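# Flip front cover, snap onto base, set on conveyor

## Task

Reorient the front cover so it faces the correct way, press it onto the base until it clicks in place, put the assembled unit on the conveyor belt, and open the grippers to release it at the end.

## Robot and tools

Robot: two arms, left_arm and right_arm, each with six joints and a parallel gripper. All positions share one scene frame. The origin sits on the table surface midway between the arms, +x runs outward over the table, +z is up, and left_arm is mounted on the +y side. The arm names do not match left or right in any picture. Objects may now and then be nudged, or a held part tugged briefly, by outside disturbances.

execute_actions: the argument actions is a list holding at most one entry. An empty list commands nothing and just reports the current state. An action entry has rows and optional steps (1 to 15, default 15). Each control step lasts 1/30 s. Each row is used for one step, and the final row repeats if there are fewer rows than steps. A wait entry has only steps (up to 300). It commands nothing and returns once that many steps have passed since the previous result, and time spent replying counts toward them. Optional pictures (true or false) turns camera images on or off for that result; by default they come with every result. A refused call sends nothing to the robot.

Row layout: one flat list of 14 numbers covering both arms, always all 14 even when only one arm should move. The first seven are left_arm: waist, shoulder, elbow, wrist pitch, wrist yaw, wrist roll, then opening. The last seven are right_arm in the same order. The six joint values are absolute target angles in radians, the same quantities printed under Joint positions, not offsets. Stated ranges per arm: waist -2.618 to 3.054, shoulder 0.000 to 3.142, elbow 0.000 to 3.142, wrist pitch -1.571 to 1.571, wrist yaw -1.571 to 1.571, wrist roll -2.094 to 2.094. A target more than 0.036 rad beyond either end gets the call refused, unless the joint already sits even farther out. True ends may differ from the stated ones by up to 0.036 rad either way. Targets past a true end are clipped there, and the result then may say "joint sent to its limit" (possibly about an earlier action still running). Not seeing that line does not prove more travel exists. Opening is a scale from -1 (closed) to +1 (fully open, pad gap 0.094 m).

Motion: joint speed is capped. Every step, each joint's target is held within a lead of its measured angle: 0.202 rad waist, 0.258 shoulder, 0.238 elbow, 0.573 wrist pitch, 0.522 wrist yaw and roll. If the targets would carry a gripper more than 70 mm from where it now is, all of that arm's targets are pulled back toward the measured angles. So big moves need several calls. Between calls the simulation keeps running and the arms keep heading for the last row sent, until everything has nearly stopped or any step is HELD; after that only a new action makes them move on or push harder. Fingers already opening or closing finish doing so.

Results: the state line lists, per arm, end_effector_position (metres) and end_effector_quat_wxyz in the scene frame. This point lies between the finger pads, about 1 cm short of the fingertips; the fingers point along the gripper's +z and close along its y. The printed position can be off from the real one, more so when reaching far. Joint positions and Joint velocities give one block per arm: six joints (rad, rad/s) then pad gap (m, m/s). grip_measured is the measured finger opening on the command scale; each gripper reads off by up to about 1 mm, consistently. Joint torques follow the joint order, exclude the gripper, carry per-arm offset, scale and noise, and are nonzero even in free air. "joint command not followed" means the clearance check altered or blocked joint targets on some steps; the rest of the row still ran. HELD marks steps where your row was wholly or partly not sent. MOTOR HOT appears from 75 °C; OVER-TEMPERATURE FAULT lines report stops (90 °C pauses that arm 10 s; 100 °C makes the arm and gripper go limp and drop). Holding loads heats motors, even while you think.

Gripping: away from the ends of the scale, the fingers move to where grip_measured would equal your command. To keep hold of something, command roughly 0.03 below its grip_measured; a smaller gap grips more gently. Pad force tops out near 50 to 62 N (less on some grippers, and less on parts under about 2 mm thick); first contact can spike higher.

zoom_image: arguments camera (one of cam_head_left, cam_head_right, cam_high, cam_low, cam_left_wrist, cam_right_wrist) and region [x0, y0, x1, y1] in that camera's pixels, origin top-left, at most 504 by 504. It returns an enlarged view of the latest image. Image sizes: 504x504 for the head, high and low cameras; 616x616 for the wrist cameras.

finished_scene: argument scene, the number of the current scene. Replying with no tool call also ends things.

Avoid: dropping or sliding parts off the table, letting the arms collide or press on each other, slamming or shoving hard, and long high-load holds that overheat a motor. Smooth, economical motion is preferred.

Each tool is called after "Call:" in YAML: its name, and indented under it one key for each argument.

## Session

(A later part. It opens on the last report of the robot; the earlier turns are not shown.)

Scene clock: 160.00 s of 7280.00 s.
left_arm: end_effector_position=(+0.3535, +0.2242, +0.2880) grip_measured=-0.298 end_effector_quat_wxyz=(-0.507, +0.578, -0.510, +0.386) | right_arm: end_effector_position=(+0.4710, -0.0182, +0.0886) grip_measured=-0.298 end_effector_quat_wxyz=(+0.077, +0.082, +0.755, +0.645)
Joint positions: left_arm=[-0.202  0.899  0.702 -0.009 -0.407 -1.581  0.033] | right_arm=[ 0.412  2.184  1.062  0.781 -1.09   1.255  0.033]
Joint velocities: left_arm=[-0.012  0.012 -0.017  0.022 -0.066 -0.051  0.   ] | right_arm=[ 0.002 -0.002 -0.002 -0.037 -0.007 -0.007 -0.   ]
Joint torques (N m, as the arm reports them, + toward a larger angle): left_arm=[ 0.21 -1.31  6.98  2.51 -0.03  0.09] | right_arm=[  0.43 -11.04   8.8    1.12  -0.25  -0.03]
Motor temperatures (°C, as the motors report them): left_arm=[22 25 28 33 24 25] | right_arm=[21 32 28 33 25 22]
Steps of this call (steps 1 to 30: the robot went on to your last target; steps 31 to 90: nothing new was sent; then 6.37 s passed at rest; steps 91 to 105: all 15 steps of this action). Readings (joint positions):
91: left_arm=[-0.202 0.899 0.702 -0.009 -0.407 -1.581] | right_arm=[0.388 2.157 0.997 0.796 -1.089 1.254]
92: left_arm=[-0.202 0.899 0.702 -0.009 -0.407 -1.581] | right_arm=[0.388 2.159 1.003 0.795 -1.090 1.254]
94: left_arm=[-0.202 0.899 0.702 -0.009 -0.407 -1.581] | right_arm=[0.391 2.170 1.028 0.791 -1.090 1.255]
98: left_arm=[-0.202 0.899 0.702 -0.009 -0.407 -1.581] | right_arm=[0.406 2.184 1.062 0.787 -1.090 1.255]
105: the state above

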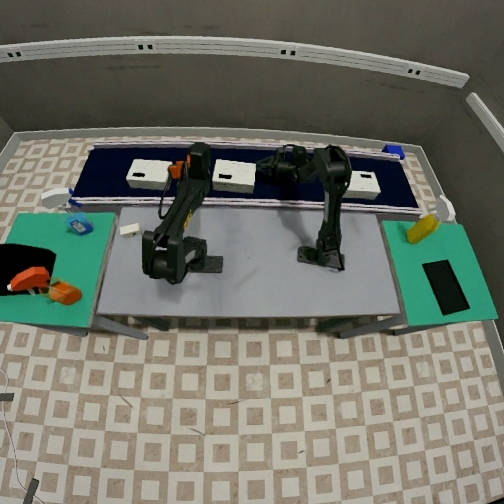

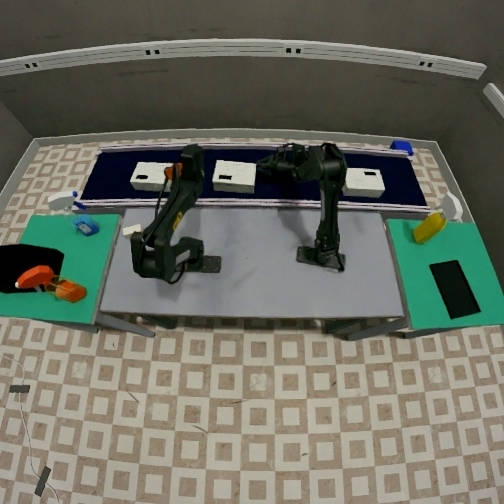

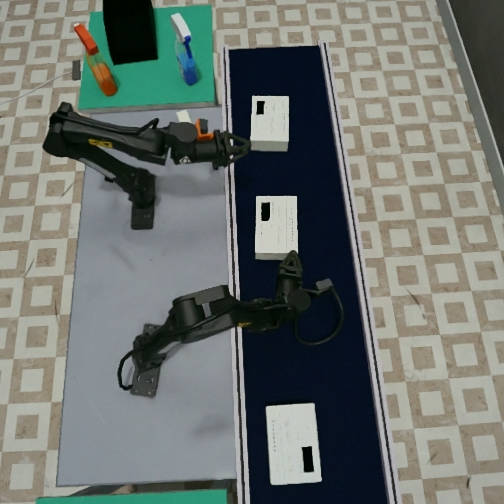

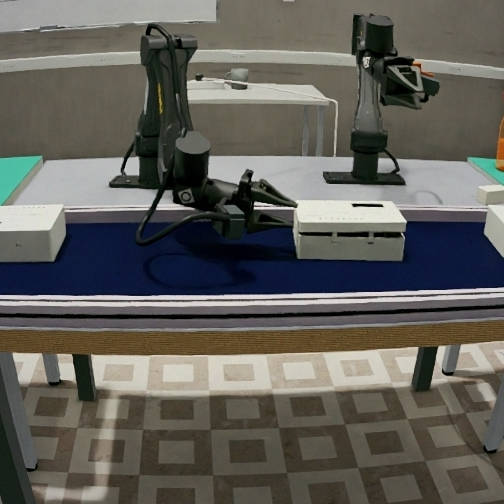

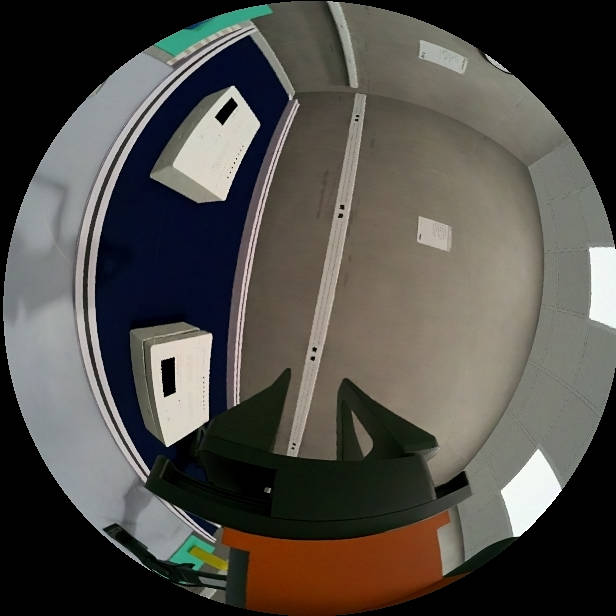

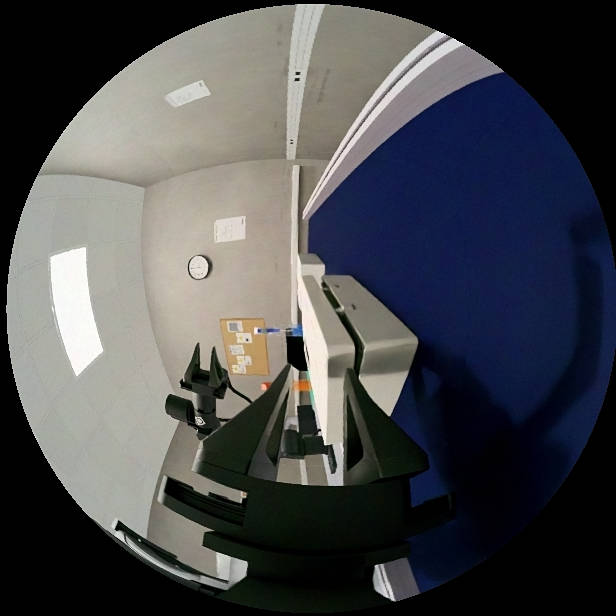

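Lower ~7.5 mm.

Call:
execute_actions:
  actions:
    - {"rows":[[-0.2,0.9,0.7,0,-0.4,-1.57,-0.3,0.425,2.209,1.085,0.77,-1.1,1.25,-0.3]]}

Call:
zoom_image:
  camera: "cam_low"
  region: [240, 170, 360, 270]

Call:
zoom_image:
  camera: "cam_right_wrist"
  region: [260, 280, 440, 460]

Scene clock: 164.83 s of 7280.00 s.
left_arm: end_effector_position=(+0.3535, +0.2242, +0.2880) grip_measured=-0.298 end_effector_quat_wxyz=(-0.507, +0.578, -0.510, +0.386) | right_arm: end_effector_position=(+0.4688, -0.0163, +0.0780) grip_measured=-0.298 end_effector_quat_wxyz=(+0.066, +0.089, +0.759, +0.642)
Joint positions: left_arm=[-0.202  0.899  0.702 -0.009 -0.407 -1.581  0.033] | right_arm=[ 0.417  2.206  1.063  0.774 -1.09   1.255  0.033]
Joint velocities: left_arm=[-0.012  0.007 -0.007 -0.066  0.037  0.022 -0.   ] | right_arm=[-0.002  0.012 -0.002 -0.051  0.066 -0.007 -0.   ]
Joint torques (N m, as the arm reports them, + toward a larger angle): left_arm=[ 0.21 -1.31  6.99  2.52 -0.03  0.08] | right_arm=[  0.67 -11.62   8.64   1.15  -0.27  -0.03]
Motor temperatures (°C, as the motors report them): left_arm=[22 25 28 33 24 25] | right_arm=[21 32 28 33 25 22]
Steps of this call (steps 1 to 15: the robot went on to your last target; steps 16 to 90: nothing new was sent; then 1.33 s passed at rest; steps 91 to 105: all 15 steps of this action). Readings (joint positions):
91: left_arm=[-0.202 0.899 0.702 -0.009 -0.407 -1.581] | right_arm=[0.412 2.186 1.062 0.779 -1.090 1.255]
92: left_arm=[-0.202 0.899 0.702 -0.009 -0.407 -1.581] | right_arm=[0.412 2.189 1.063 0.779 -1.090 1.255]
94: left_arm=[-0.202 0.899 0.702 -0.009 -0.407 -1.581] | right_arm=[0.414 2.197 1.063 0.778 -1.090 1.255]
98: left_arm=[-0.202 0.899 0.702 -0.009 -0.407 -1.581] | right_arm=[0.417 2.206 1.063 0.774 -1.090 1.255]
105: the state above

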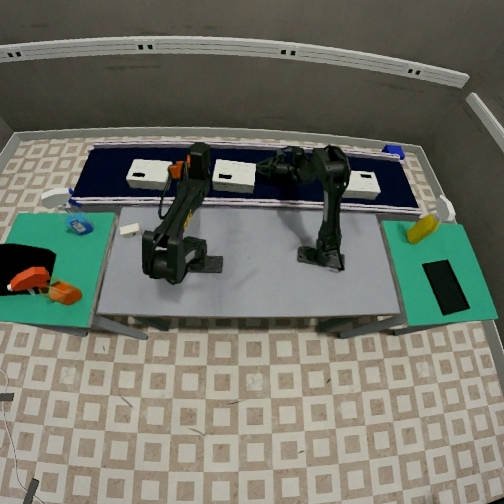

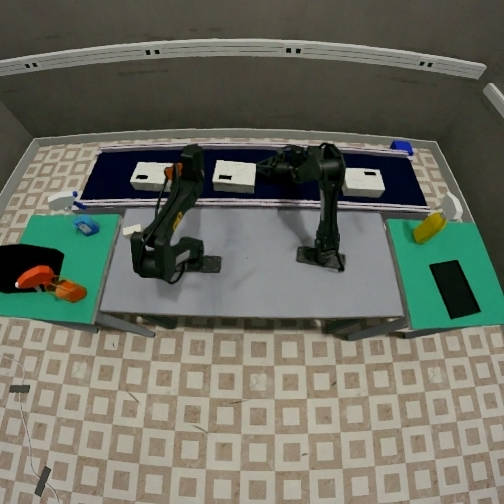

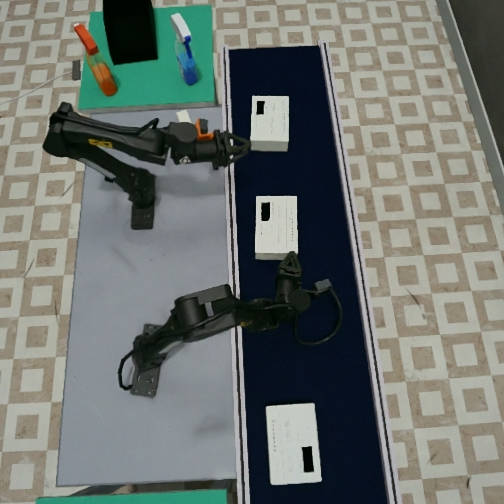

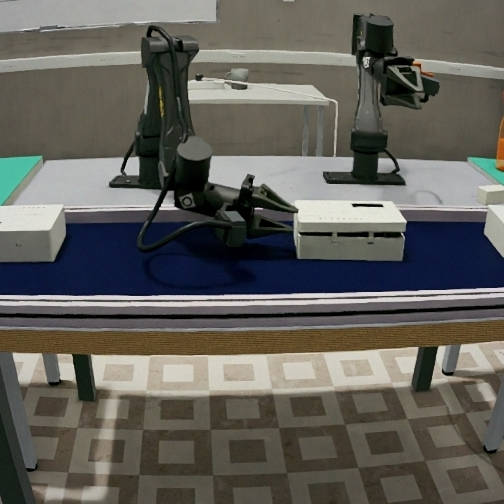

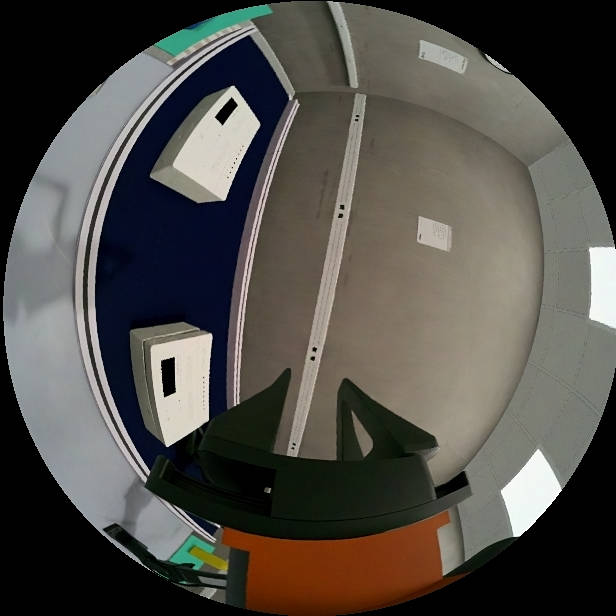

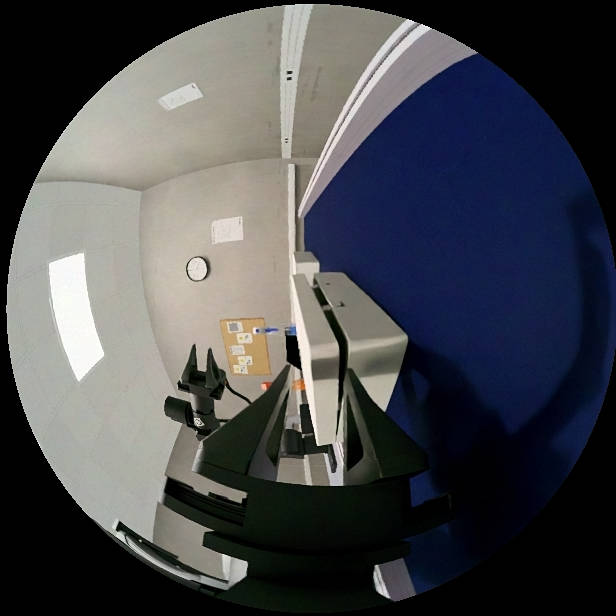

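Region (240, 170, 360, 270) of cam_low's 504x504 image, scaled by 4.200, with more detail than that image has.

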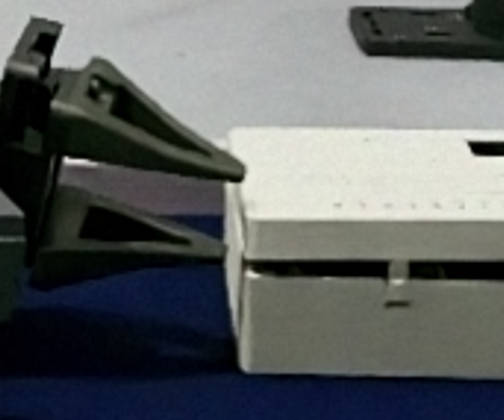

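Region (260, 280, 440, 460) of cam_right_wrist's 616x616 image, scaled by 2.800, with more detail than that image has.

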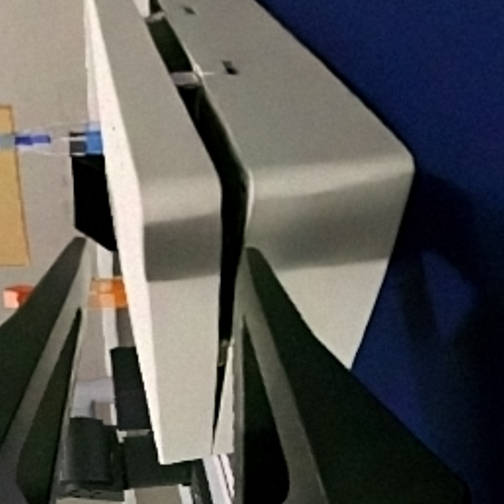

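Raise the tip ~2 mm by closing, advance a bit.

Call:
execute_actions:
  actions:
    - {"rows":[[-0.2,0.9,0.7,0,-0.4,-1.57,-0.3,0.436,2.209,1.085,0.77,-1.08,1.23,-0.38]]}

Call:
zoom_image:
  camera: "cam_low"
  region: [240, 170, 360, 270]

Call:
zoom_image:
  camera: "cam_right_wrist"
  region: [260, 280, 440, 460]

Scene clock: 174.37 s of 7280.00 s.
left_arm: end_effector_position=(+0.3535, +0.2242, +0.2880) grip_measured=-0.298 end_effector_quat_wxyz=(-0.507, +0.578, -0.510, +0.386) | right_arm: end_effector_position=(+0.4663, -0.0113, +0.0777) grip_measured=-0.378 end_effector_quat_wxyz=(+0.066, +0.082, +0.760, +0.641)
Joint positions: left_arm=[-0.202  0.899  0.702 -0.009 -0.407 -1.581  0.033] | right_arm=[ 0.429  2.206  1.063  0.774 -1.085  1.246  0.029]
Joint velocities: left_arm=[ 0.002 -0.007 -0.002  0.022  0.022 -0.007 -0.001] | right_arm=[ 0.007  0.007  0.002  0.007 -0.022  0.007 -0.   ]
Joint torques (N m, as the arm reports them, + toward a larger angle): left_arm=[ 0.22 -1.3   6.96  2.51 -0.03  0.08] | right_arm=[  0.55 -11.63   8.63   1.16  -0.13  -0.16]
Motor temperatures (°C, as the motors report them): left_arm=[22 25 28 33 24 25] | right_arm=[21 34 28 32 25 22]
Steps of this call (steps 1 to 15: the robot went on to your last target; steps 16 to 90: nothing new was sent; then 6.03 s passed at rest; steps 91 to 105: all 15 steps of this action). Readings (joint positions):
91: left_arm=[-0.202 0.899 0.702 -0.009 -0.407 -1.581] | right_arm=[0.417 2.206 1.063 0.774 -1.089 1.254]
92: left_arm=[-0.202 0.899 0.702 -0.009 -0.407 -1.581] | right_arm=[0.419 2.206 1.063 0.774 -1.088 1.252]
94: left_arm=[-0.202 0.899 0.702 -0.009 -0.407 -1.581] | right_arm=[0.424 2.206 1.063 0.774 -1.087 1.250]
98: left_arm=[-0.202 0.899 0.702 -0.009 -0.407 -1.581] | right_arm=[0.429 2.206 1.063 0.774 -1.087 1.248]
105: the state above

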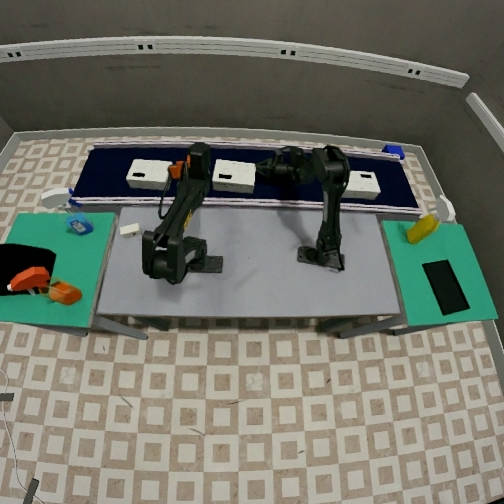

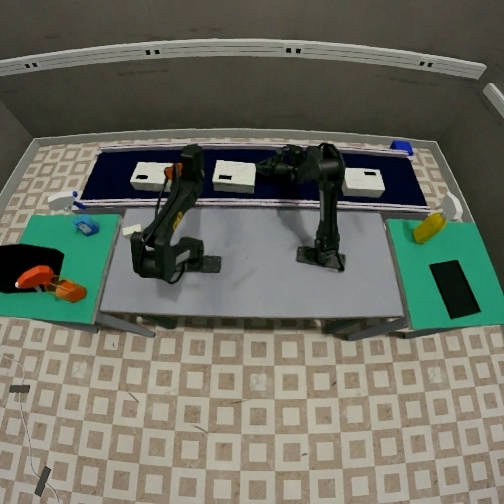

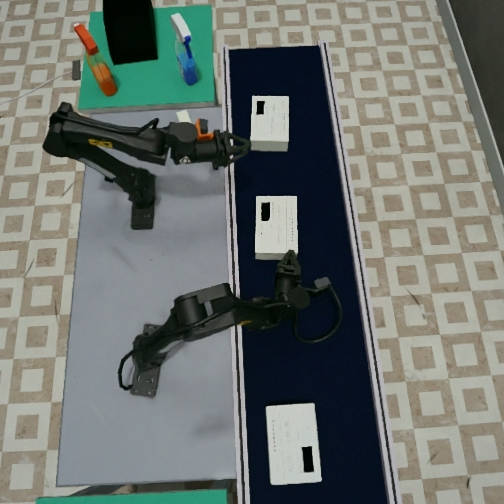

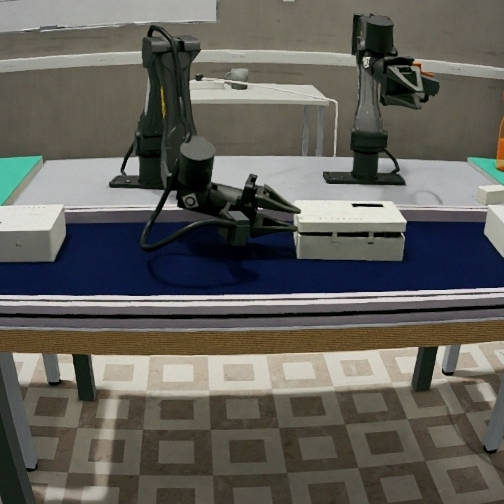

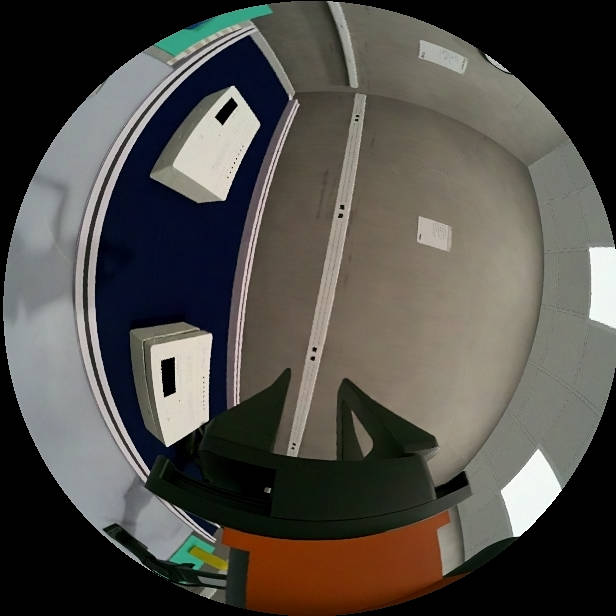

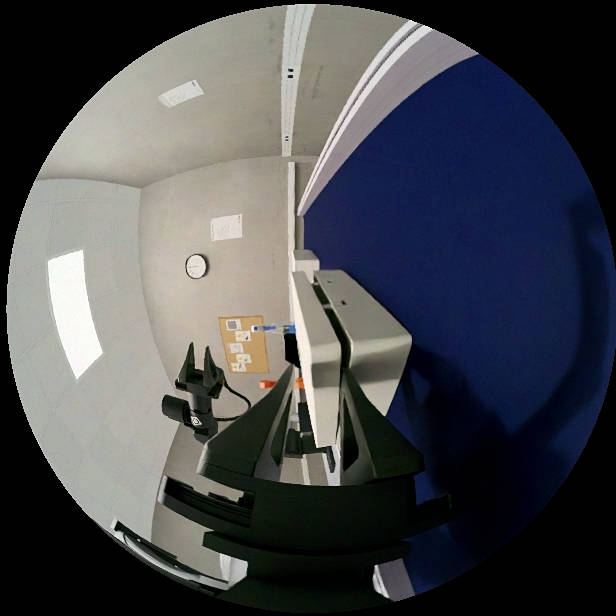

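Region (240, 170, 360, 270) of cam_low's 504x504 image, scaled by 4.200, with more detail than that image has.

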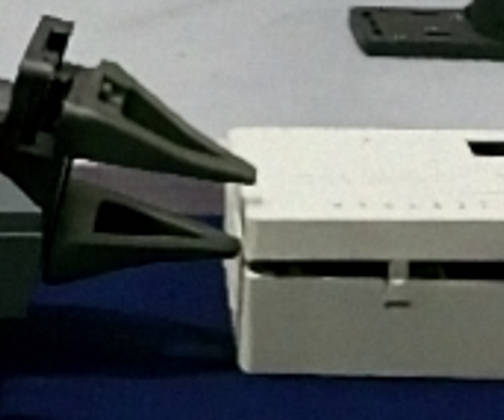

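Region (260, 280, 440, 460) of cam_right_wrist's 616x616 image, scaled by 2.800, with more detail than that image has.

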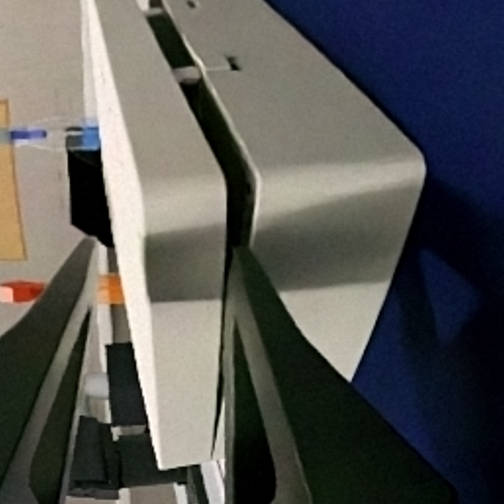

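Call:
execute_actions:
  actions:
    - {"rows":[[-0.2,0.9,0.7,0,-0.4,-1.57,-0.3,0.445,2.209,1.085,0.77,-1.07,1.23,-0.38],[-0.2,0.9,0.7,0,-0.4,-1.57,-0.3,0.445,2.209,1.085,0.77,-1.07,1.23,-0.38],[-0.2,0.9,0.7,0,-0.4,-1.57,-0.3,0.445,2.209,1.085,0.77,-1.07,1.23,-0.38],[-0.2,0.9,0.7,0,-0.4,-1.57,-0.3,0.445,2.209,1.085,0.77,-1.07,1.23,-0.38],[-0.2,0.9,0.7,0,-0.4,-1.57,-0.3,0.456,2.209,1.085,0.77,-1.07,1.23,-0.38]]}

Call:
zoom_image:
  camera: "cam_low"
  region: [240, 170, 360, 270]

Call:
zoom_image:
  camera: "cam_right_wrist"
  region: [260, 280, 440, 460]

Scene clock: 182.87 s of 7280.00 s.
left_arm: end_effector_position=(+0.3535, +0.2242, +0.2880) grip_measured=-0.298 end_effector_quat_wxyz=(-0.507, +0.578, -0.510, +0.386) | right_arm: end_effector_position=(+0.4625, -0.0033, +0.0771) grip_measured=-0.378 end_effector_quat_wxyz=(+0.063, +0.078, +0.761, +0.640)
Joint positions: left_arm=[-0.202  0.899  0.702 -0.009 -0.407 -1.581  0.033] | right_arm=[ 0.449  2.206  1.063  0.774 -1.075  1.246  0.029]
Joint velocities: left_arm=[-0.007  0.002 -0.012 -0.022 -0.037 -0.007  0.001] | right_arm=[-0.012 -0.007  0.007 -0.037  0.037  0.007 -0.001]
Joint torques (N m, as the arm reports them, + toward a larger angle): left_arm=[ 0.21 -1.31  6.97  2.51 -0.03  0.08] | right_arm=[  0.54 -11.65   8.62   1.16  -0.14  -0.13]
Motor temperatures (°C, as the motors report them): left_arm=[22 25 28 34 24 25] | right_arm=[21 34 28 32 25 22]
Steps of this call (steps 1 to 15: the robot went on to your last target; steps 16 to 90: nothing new was sent; then 5.00 s passed at rest; steps 91 to 105: all 15 steps of this action). Readings (joint positions):
91: left_arm=[-0.202 0.899 0.702 -0.009 -0.407 -1.581] | right_arm=[0.430 2.206 1.063 0.774 -1.084 1.246]
92: left_arm=[-0.202 0.899 0.702 -0.009 -0.407 -1.581] | right_arm=[0.431 2.206 1.063 0.774 -1.082 1.246]
94: left_arm=[-0.202 0.899 0.702 -0.009 -0.407 -1.581] | right_arm=[0.434 2.206 1.063 0.774 -1.079 1.246]
98: left_arm=[-0.202 0.899 0.702 -0.009 -0.407 -1.581] | right_arm=[0.445 2.206 1.063 0.774 -1.076 1.246]
105: the state above

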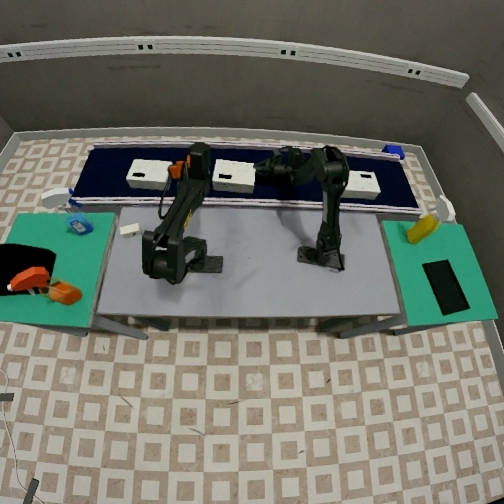

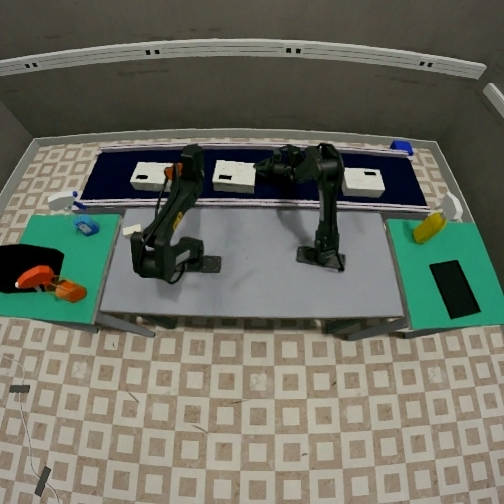

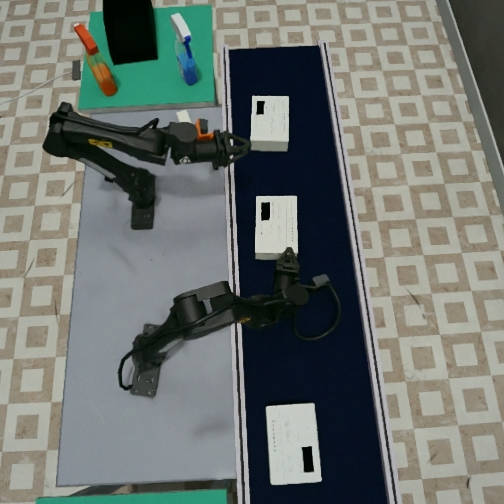

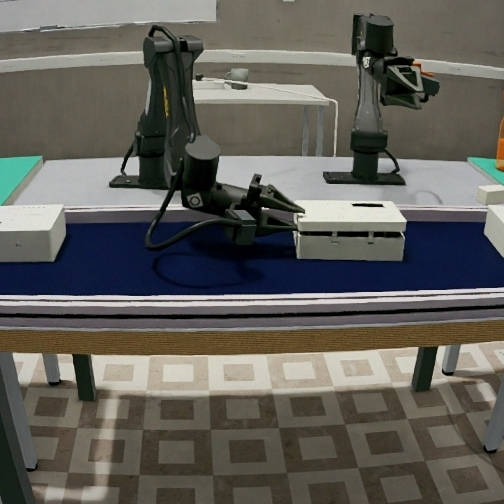

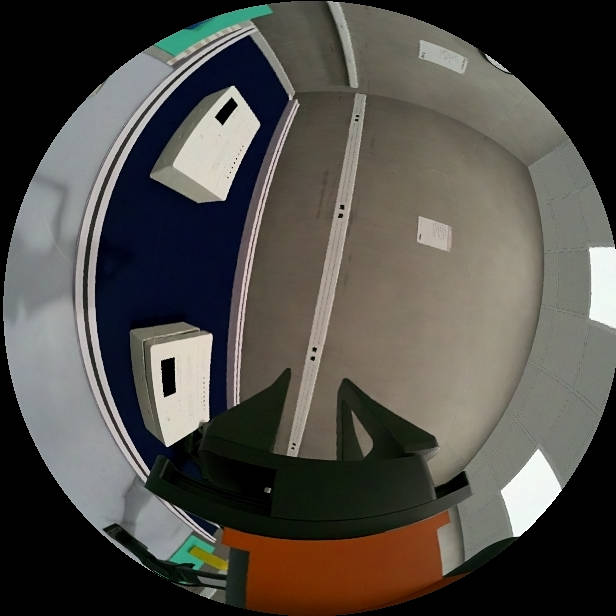

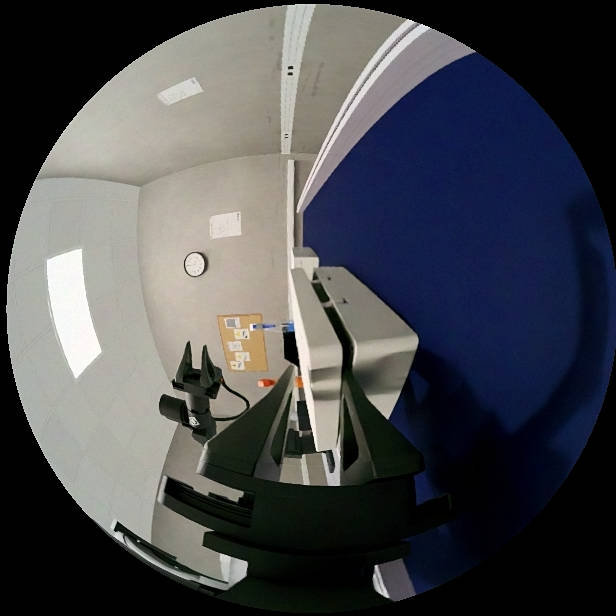

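Region (240, 170, 360, 270) of cam_low's 504x504 image, scaled by 4.200, with more detail than that image has.

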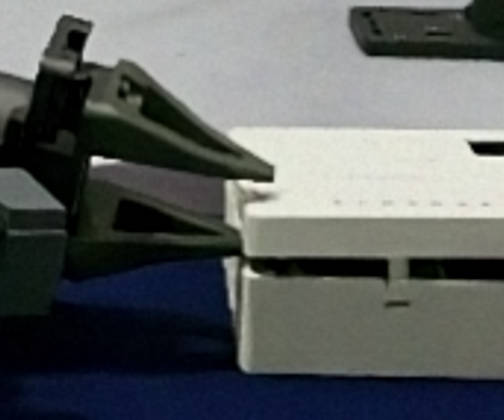

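Region (260, 280, 440, 460) of cam_right_wrist's 616x616 image, scaled by 2.800, with more detail than that image has.

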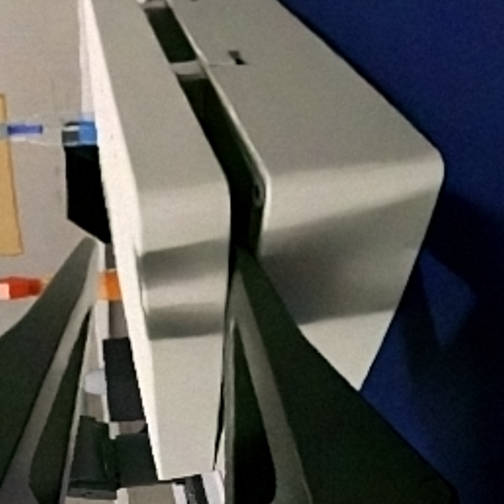

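Call:
execute_actions:
  actions:
    - {"rows":[[-0.2,0.9,0.7,0,-0.4,-1.57,-0.3,0.458,2.209,1.085,0.81,-1.07,1.25,-0.4],[-0.2,0.9,0.7,0,-0.4,-1.57,-0.3,0.46,2.209,1.085,0.82,-1.07,1.26,-0.4],[-0.2,0.9,0.7,0,-0.4,-1.57,-0.3,0.462,2.209,1.085,0.835,-1.07,1.27,-0.42],[-0.2,0.9,0.7,0,-0.4,-1.57,-0.3,0.465,2.209,1.085,0.85,-1.07,1.28,-0.42],[-0.2,0.9,0.7,0,-0.4,-1.57,-0.3,0.468,2.209,1.085,0.865,-1.07,1.3,-0.44],[-0.2,0.9,0.7,0,-0.4,-1.57,-0.3,0.471,2.209,1.085,0.88,-1.07,1.31,-0.44],[-0.2,0.9,0.7,0,-0.4,-1.57,-0.3,0.474,2.209,1.085,0.895,-1.07,1.33,-0.44],[-0.2,0.9,0.7,0,-0.4,-1.57,-0.3,0.477,2.209,1.085,0.91,-1.07,1.34,-0.44],[-0.2,0.9,0.7,0,-0.4,-1.57,-0.3,0.48,2.209,1.085,0.92,-1.07,1.35,-0.44]]}
  pictures: false

Call:
execute_actions:
  actions:
    - {"steps":10}

Call:
zoom_image:
  camera: "cam_low"
  region: [240, 150, 420, 270]

Call:
zoom_image:
  camera: "cam_right_wrist"
  region: [240, 260, 460, 480]

Scene clock: 193.13 s of 7280.00 s.
left_arm: end_effector_position=(+0.3535, +0.2242, +0.2880) grip_measured=-0.298 end_effector_quat_wxyz=(-0.507, +0.578, -0.510, +0.386) | right_arm: end_effector_position=(+0.4613, +0.0079, +0.0924) grip_measured=-0.438 end_effector_quat_wxyz=(+0.063, +0.074, +0.746, +0.658)
Joint positions: left_arm=[-0.202  0.899  0.702 -0.009 -0.407 -1.581  0.033] | right_arm=[ 0.473  2.206  1.063  0.879 -1.071  1.342  0.026]
Joint velocities: left_arm=[-0.007 -0.012 -0.007 -0.095 -0.022 -0.037 -0.   ] | right_arm=[ 0.002 -0.022  0.007  0.022 -0.051  0.095 -0.   ]
Joint torques (N m, as the arm reports them, + toward a larger angle): left_arm=[ 0.22 -1.31  6.97  2.51 -0.03  0.08] | right_arm=[  0.6  -11.65   8.65   1.45  -0.12  -0.02]
Motor temperatures (°C, as the motors report them): left_arm=[22 25 29 34 24 25] | right_arm=[21 35 28 32 25 22]
Steps of this call (steps 1 to 15: the robot went on to your last target; steps 16 to 90: nothing new was sent; then 6.77 s passed at rest; steps 91 to 105: all 15 steps of this action). Readings (joint positions):
91: left_arm=[-0.202 0.899 0.702 -0.009 -0.407 -1.581] | right_arm=[0.449 2.206 1.063 0.775 -1.074 1.247]
92: left_arm=[-0.202 0.899 0.702 -0.009 -0.407 -1.581] | right_arm=[0.449 2.206 1.063 0.777 -1.074 1.250]
94: left_arm=[-0.202 0.899 0.702 -0.009 -0.407 -1.581] | right_arm=[0.450 2.206 1.063 0.787 -1.074 1.260]
98: left_arm=[-0.202 0.899 0.702 -0.009 -0.407 -1.581] | right_arm=[0.459 2.206 1.063 0.828 -1.071 1.298]
105: the state above

Scene clock: 193.47 s of 7280.00 s.
left_arm: end_effector_position=(+0.3535, +0.2242, +0.2880) grip_measured=-0.298 end_effector_quat_wxyz=(-0.507, +0.578, -0.510, +0.386) | right_arm: end_effector_position=(+0.4617, +0.0080, +0.0938) grip_measured=-0.438 end_effector_quat_wxyz=(+0.063, +0.076, +0.745, +0.660)
Joint positions: left_arm=[-0.202  0.899  0.702 -0.009 -0.407 -1.581  0.033] | right_arm=[ 0.473  2.206  1.063  0.889 -1.071  1.353  0.026]
Joint velocities: left_arm=[ 0.012 -0.007 -0.012  0.007 -0.022 -0.022  0.001] | right_arm=[-0.012 -0.007 -0.007 -0.037 -0.051  0.022 -0.   ]
Joint torques (N m, as the arm reports them, + toward a larger angle): left_arm=[ 0.21 -1.31  6.97  2.51 -0.03  0.08] | right_arm=[  0.59 -11.68   8.65   1.46  -0.12  -0.02]
Motor temperatures (°C, as the motors report them): left_arm=[22 25 29 34 24 25] | right_arm=[21 35 28 32 25 22]
Steps of this call (steps 1 to 10: the robot went on to your last target). Readings (joint positions):
1: left_arm=[-0.202 0.899 0.702 -0.009 -0.407 -1.581] | right_arm=[0.473 2.206 1.063 0.881 -1.071 1.344]
2: left_arm=[-0.202 0.899 0.702 -0.009 -0.407 -1.581] | right_arm=[0.473 2.206 1.063 0.883 -1.071 1.346]
4: left_arm=[-0.202 0.899 0.702 -0.009 -0.407 -1.581] | right_arm=[0.473 2.206 1.063 0.886 -1.071 1.349]
8: left_arm=[-0.202 0.899 0.702 -0.009 -0.407 -1.581] | right_arm=[0.473 2.206 1.063 0.888 -1.071 1.352]
10: the state above

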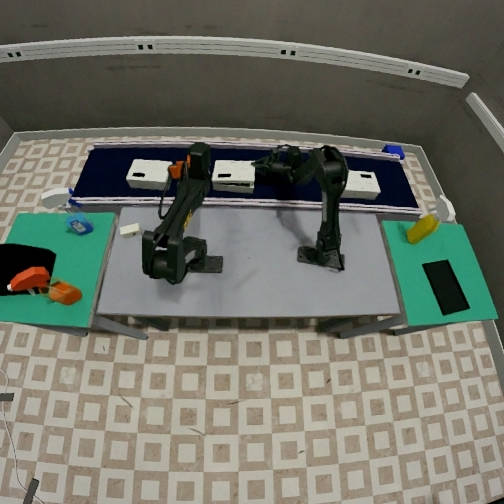

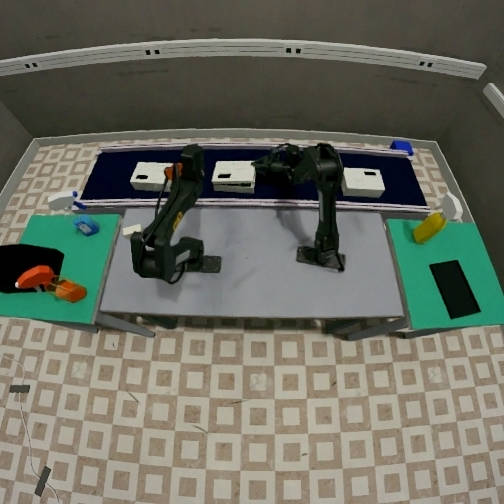

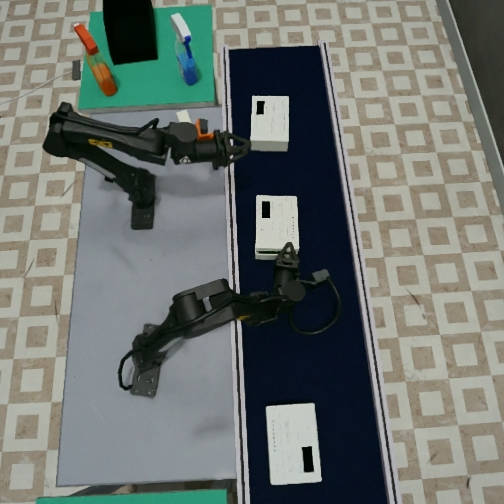

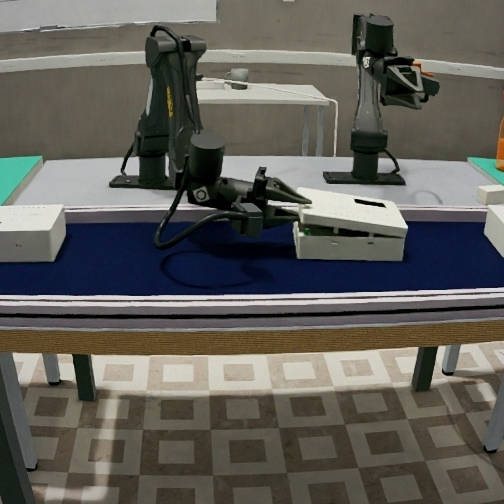

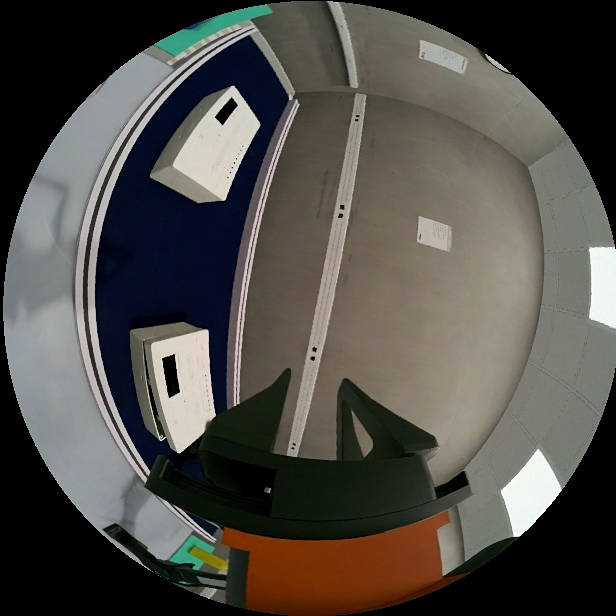

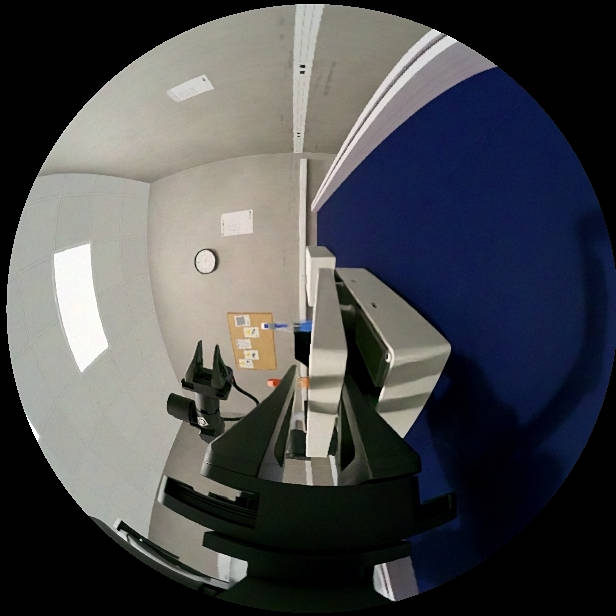

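Region (240, 150, 420, 270) of cam_low's 504x504 image, scaled by 2.800, with more detail than that image has.

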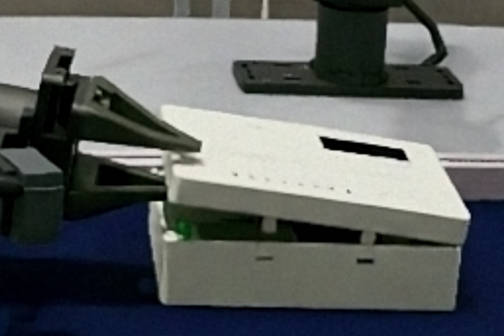

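Region (240, 260, 460, 480) of cam_right_wrist's 616x616 image, scaled by 2.291, with more detail than that image has.

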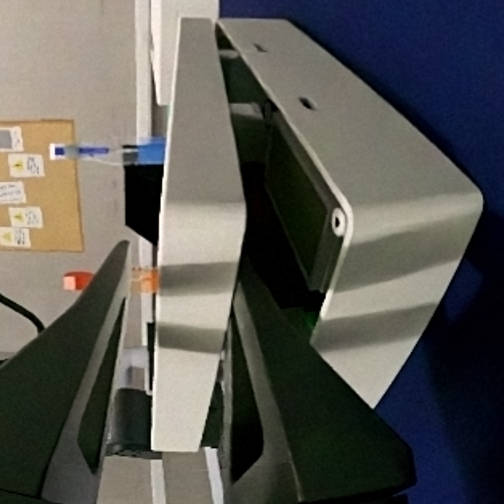

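Close.

Call:
execute_actions:
  actions:
    - {"rows":[[-0.2,0.9,0.7,0,-0.4,-1.57,-0.3,0.48,2.209,1.085,0.9,-1.07,1.35,-0.48],[-0.2,0.9,0.7,0,-0.4,-1.57,-0.3,0.48,2.209,1.085,0.89,-1.07,1.35,-0.52],[-0.2,0.9,0.7,0,-0.4,-1.57,-0.3,0.48,2.209,1.085,0.88,-1.07,1.34,-0.56],[-0.2,0.9,0.7,0,-0.4,-1.57,-0.3,0.48,2.209,1.085,0.87,-1.07,1.33,-0.6],[-0.2,0.9,0.7,0,-0.4,-1.57,-0.3,0.48,2.209,1.085,0.86,-1.07,1.32,-0.63],[-0.2,0.9,0.7,0,-0.4,-1.57,-0.3,0.48,2.209,1.085,0.86,-1.07,1.32,-0.66],[-0.2,0.9,0.7,0,-0.4,-1.57,-0.3,0.48,2.209,1.085,0.86,-1.07,1.32,-0.69]]}
  pictures: false

Scene clock: 198.03 s of 7280.00 s.
left_arm: end_effector_position=(+0.3535, +0.2242, +0.2880) grip_measured=-0.298 end_effector_quat_wxyz=(-0.507, +0.578, -0.510, +0.386) | right_arm: end_effector_position=(+0.4613, +0.0079, +0.0925) grip_measured=-0.635 end_effector_quat_wxyz=(+0.061, +0.076, +0.746, +0.659)
Joint positions: left_arm=[-0.202  0.899  0.702 -0.009 -0.407 -1.581  0.033] | right_arm=[ 0.473  2.206  1.063  0.879 -1.071  1.347  0.017]
Joint velocities: left_arm=[ 0.012  0.002 -0.012 -0.081  0.007  0.007 -0.   ] | right_arm=[ 0.012  0.007  0.002 -0.081 -0.007 -0.066 -0.   ]
Joint torques (N m, as the arm reports them, + toward a larger angle): left_arm=[ 0.21 -1.31  6.97  2.51 -0.03  0.09] | right_arm=[  0.58 -11.67   8.65   1.06  -0.13  -0.24]
Motor temperatures (°C, as the motors report them): left_arm=[22 25 29 35 24 25] | right_arm=[21 35 28 33 25 22]
Steps of this call (steps 1 to 30: the robot went on to your last target; steps 31 to 90: nothing new was sent; then 1.07 s passed at rest; steps 91 to 105: all 15 steps of this action). Readings (joint positions):
91: left_arm=[-0.202 0.899 0.702 -0.009 -0.407 -1.581] | right_arm=[0.473 2.206 1.063 0.890 -1.071 1.354]
92: left_arm=[-0.202 0.899 0.702 -0.009 -0.407 -1.581] | right_arm=[0.473 2.206 1.063 0.890 -1.071 1.354]
94: left_arm=[-0.202 0.899 0.702 -0.009 -0.407 -1.581] | right_arm=[0.473 2.206 1.063 0.887 -1.071 1.353]
98: left_arm=[-0.202 0.899 0.702 -0.009 -0.407 -1.581] | right_arm=[0.473 2.206 1.063 0.880 -1.071 1.347]
105: the state above

Call:
execute_actions:
  actions:
    - {"rows":[[-0.2,0.9,0.7,0,-0.4,-1.57,-0.3,0.48,2.18,1.085,0.89,-1.07,1.35,-0.69],[-0.2,0.9,0.7,0,-0.4,-1.57,-0.3,0.48,2.17,1.085,0.89,-1.07,1.36,-0.69],[-0.2,0.9,0.7,0,-0.4,-1.57,-0.3,0.48,2.16,1.085,0.89,-1.07,1.37,-0.69],[-0.2,0.9,0.7,0,-0.4,-1.57,-0.3,0.48,2.145,1.085,0.89,-1.07,1.385,-0.69],[-0.2,0.9,0.7,0,-0.4,-1.57,-0.3,0.48,2.13,1.085,0.89,-1.07,1.4,-0.69],[-0.2,0.9,0.7,0,-0.4,-1.57,-0.3,0.48,2.115,1.085,0.89,-1.07,1.415,-0.69],[-0.2,0.9,0.7,0,-0.4,-1.57,-0.3,0.48,2.1,1.085,0.89,-1.07,1.43,-0.69],[-0.2,0.9,0.7,0,-0.4,-1.57,-0.3,0.48,2.085,1.085,0.89,-1.07,1.44,-0.69],[-0.2,0.9,0.7,0,-0.4,-1.57,-0.3,0.48,2.07,1.085,0.89,-1.07,1.45,-0.69],[-0.2,0.9,0.7,0,-0.4,-1.57,-0.3,0.48,2.055,1.085,0.89,-1.07,1.46,-0.69],[-0.2,0.9,0.7,0,-0.4,-1.57,-0.3,0.48,2.04,1.085,0.89,-1.07,1.47,-0.69],[-0.2,0.9,0.7,0,-0.4,-1.57,-0.3,0.48,2.03,1.085,0.89,-1.07,1.48,-0.69]]}
  pictures: false

Call:
execute_actions:
  actions:
    - {"steps":10}

Scene clock: 208.30 s of 7280.00 s.
left_arm: end_effector_position=(+0.3535, +0.2242, +0.2880) grip_measured=-0.298 end_effector_quat_wxyz=(-0.507, +0.578, -0.510, +0.386) | right_arm: end_effector_position=(+0.4600, +0.0073, +0.1654) grip_measured=-0.635 end_effector_quat_wxyz=(+0.077, +0.070, +0.722, +0.684)
Joint positions: left_arm=[-0.202  0.899  0.702 -0.009 -0.407 -1.581  0.033] | right_arm=[ 0.473  2.047  1.063  0.874 -1.069  1.458  0.017]
Joint velocities: left_arm=[ 0.002 -0.007  0.002 -0.066 -0.007  0.007 -0.   ] | right_arm=[ 0.002 -0.164 -0.002  0.081  0.022  0.154 -0.001]
Joint torques (N m, as the arm reports them, + toward a larger angle): left_arm=[ 0.21 -1.33  6.98  2.51 -0.02  0.09] | right_arm=[  0.61 -11.95   9.38   1.28  -0.07   0.04]
Motor temperatures (°C, as the motors report them): left_arm=[22 25 29 35 24 25] | right_arm=[21 36 28 32 25 22]
Steps of this call (steps 1 to 15: the robot went on to your last target; steps 16 to 90: nothing new was sent; then 6.77 s passed at rest; steps 91 to 105: all 15 steps of this action). Readings (joint positions):
91: left_arm=[-0.202 0.899 0.702 -0.009 -0.407 -1.581] | right_arm=[0.473 2.206 1.063 0.880 -1.071 1.349]
92: left_arm=[-0.202 0.899 0.702 -0.009 -0.407 -1.581] | right_arm=[0.473 2.205 1.063 0.880 -1.071 1.351]
94: left_arm=[-0.202 0.899 0.702 -0.009 -0.407 -1.581] | right_arm=[0.473 2.196 1.063 0.878 -1.071 1.360]
98: left_arm=[-0.202 0.899 0.702 -0.009 -0.407 -1.581] | right_arm=[0.473 2.149 1.063 0.869 -1.069 1.398]
105: the state above

Scene clock: 208.63 s of 7280.00 s.
left_arm: end_effector_position=(+0.3535, +0.2242, +0.2880) grip_measured=-0.298 end_effector_quat_wxyz=(-0.507, +0.578, -0.510, +0.386) | right_arm: end_effector_position=(+0.4599, +0.0072, +0.1669) grip_measured=-0.635 end_effector_quat_wxyz=(+0.072, +0.076, +0.721, +0.685)
Joint positions: left_arm=[-0.202  0.899  0.702 -0.009 -0.407 -1.581  0.033] | right_arm=[ 0.473  2.043  1.063  0.873 -1.069  1.478  0.017]
Joint velocities: left_arm=[ 0.022 -0.007 -0.007 -0.037  0.022 -0.037  0.   ] | right_arm=[ 0.012  0.002 -0.007 -0.007 -0.051 -0.066 -0.   ]
Joint torques (N m, as the arm reports them, + toward a larger angle): left_arm=[ 0.21 -1.32  6.97  2.51 -0.03  0.08] | right_arm=[  0.57 -12.51   9.44   1.38  -0.07   0.01]
Motor temperatures (°C, as the motors report them): left_arm=[22 25 29 35 24 25] | right_arm=[21 36 28 32 25 22]
Steps of this call (steps 1 to 10: the robot went on to your last target). Readings (joint positions):
1: left_arm=[-0.202 0.899 0.702 -0.009 -0.407 -1.581] | right_arm=[0.473 2.044 1.063 0.876 -1.069 1.462]
2: left_arm=[-0.202 0.899 0.702 -0.009 -0.407 -1.581] | right_arm=[0.473 2.043 1.063 0.876 -1.069 1.465]
4: left_arm=[-0.202 0.899 0.702 -0.009 -0.407 -1.581] | right_arm=[0.473 2.043 1.063 0.874 -1.069 1.471]
8: left_arm=[-0.202 0.899 0.702 -0.009 -0.407 -1.581] | right_arm=[0.473 2.043 1.063 0.873 -1.069 1.476]
10: the state above

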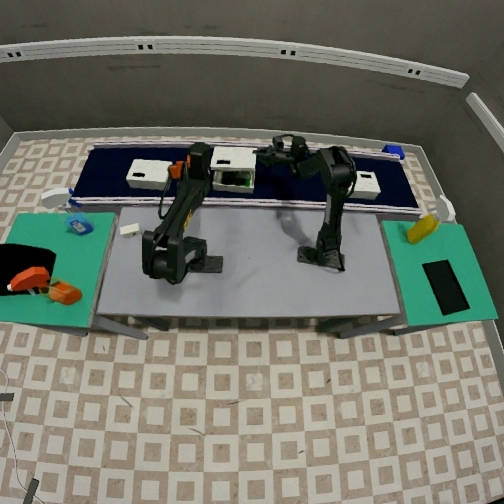

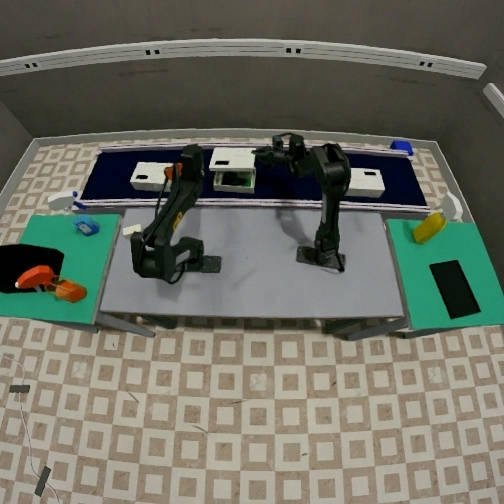

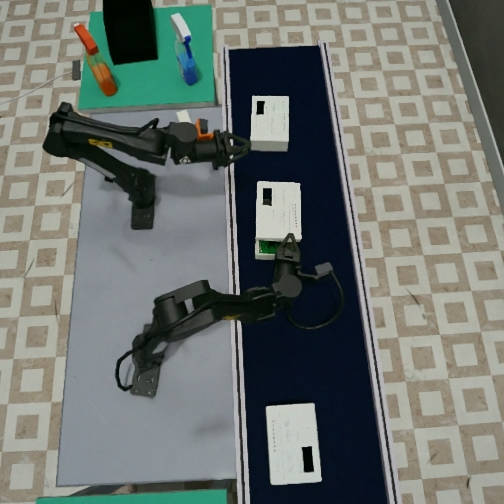

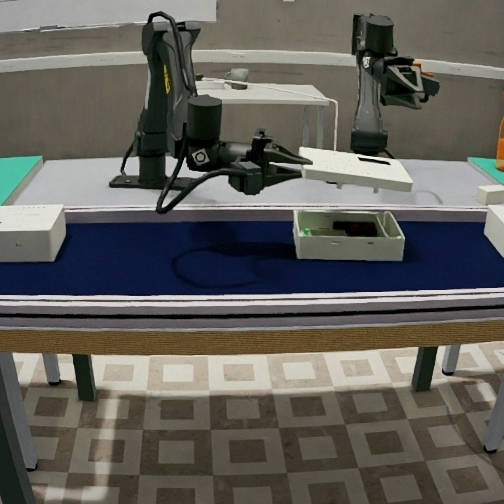

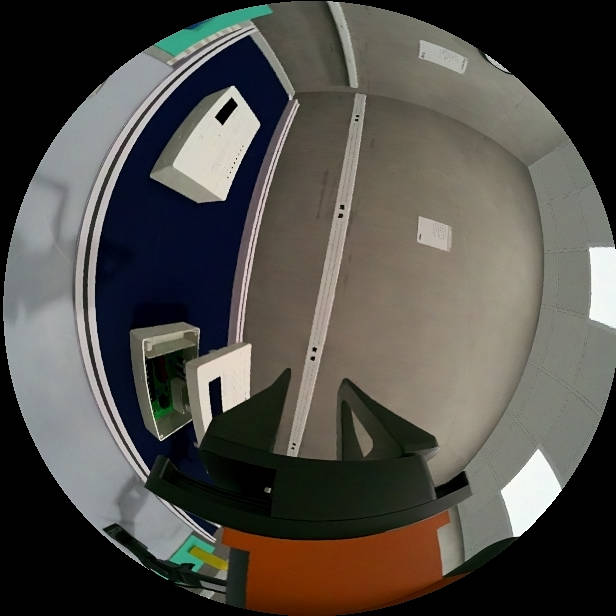

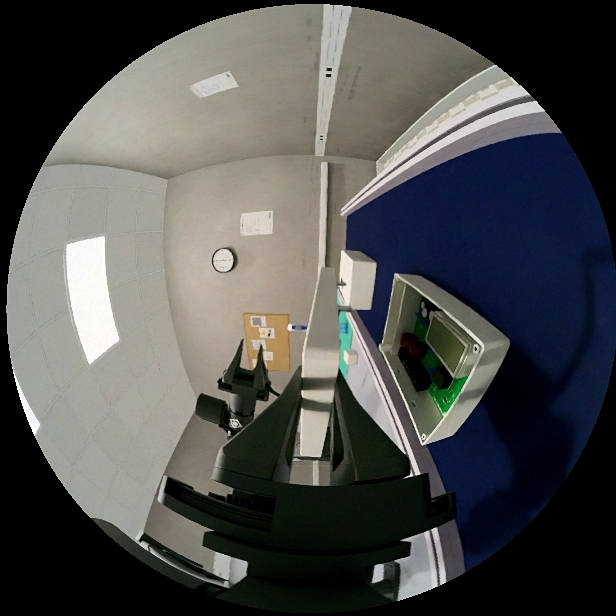

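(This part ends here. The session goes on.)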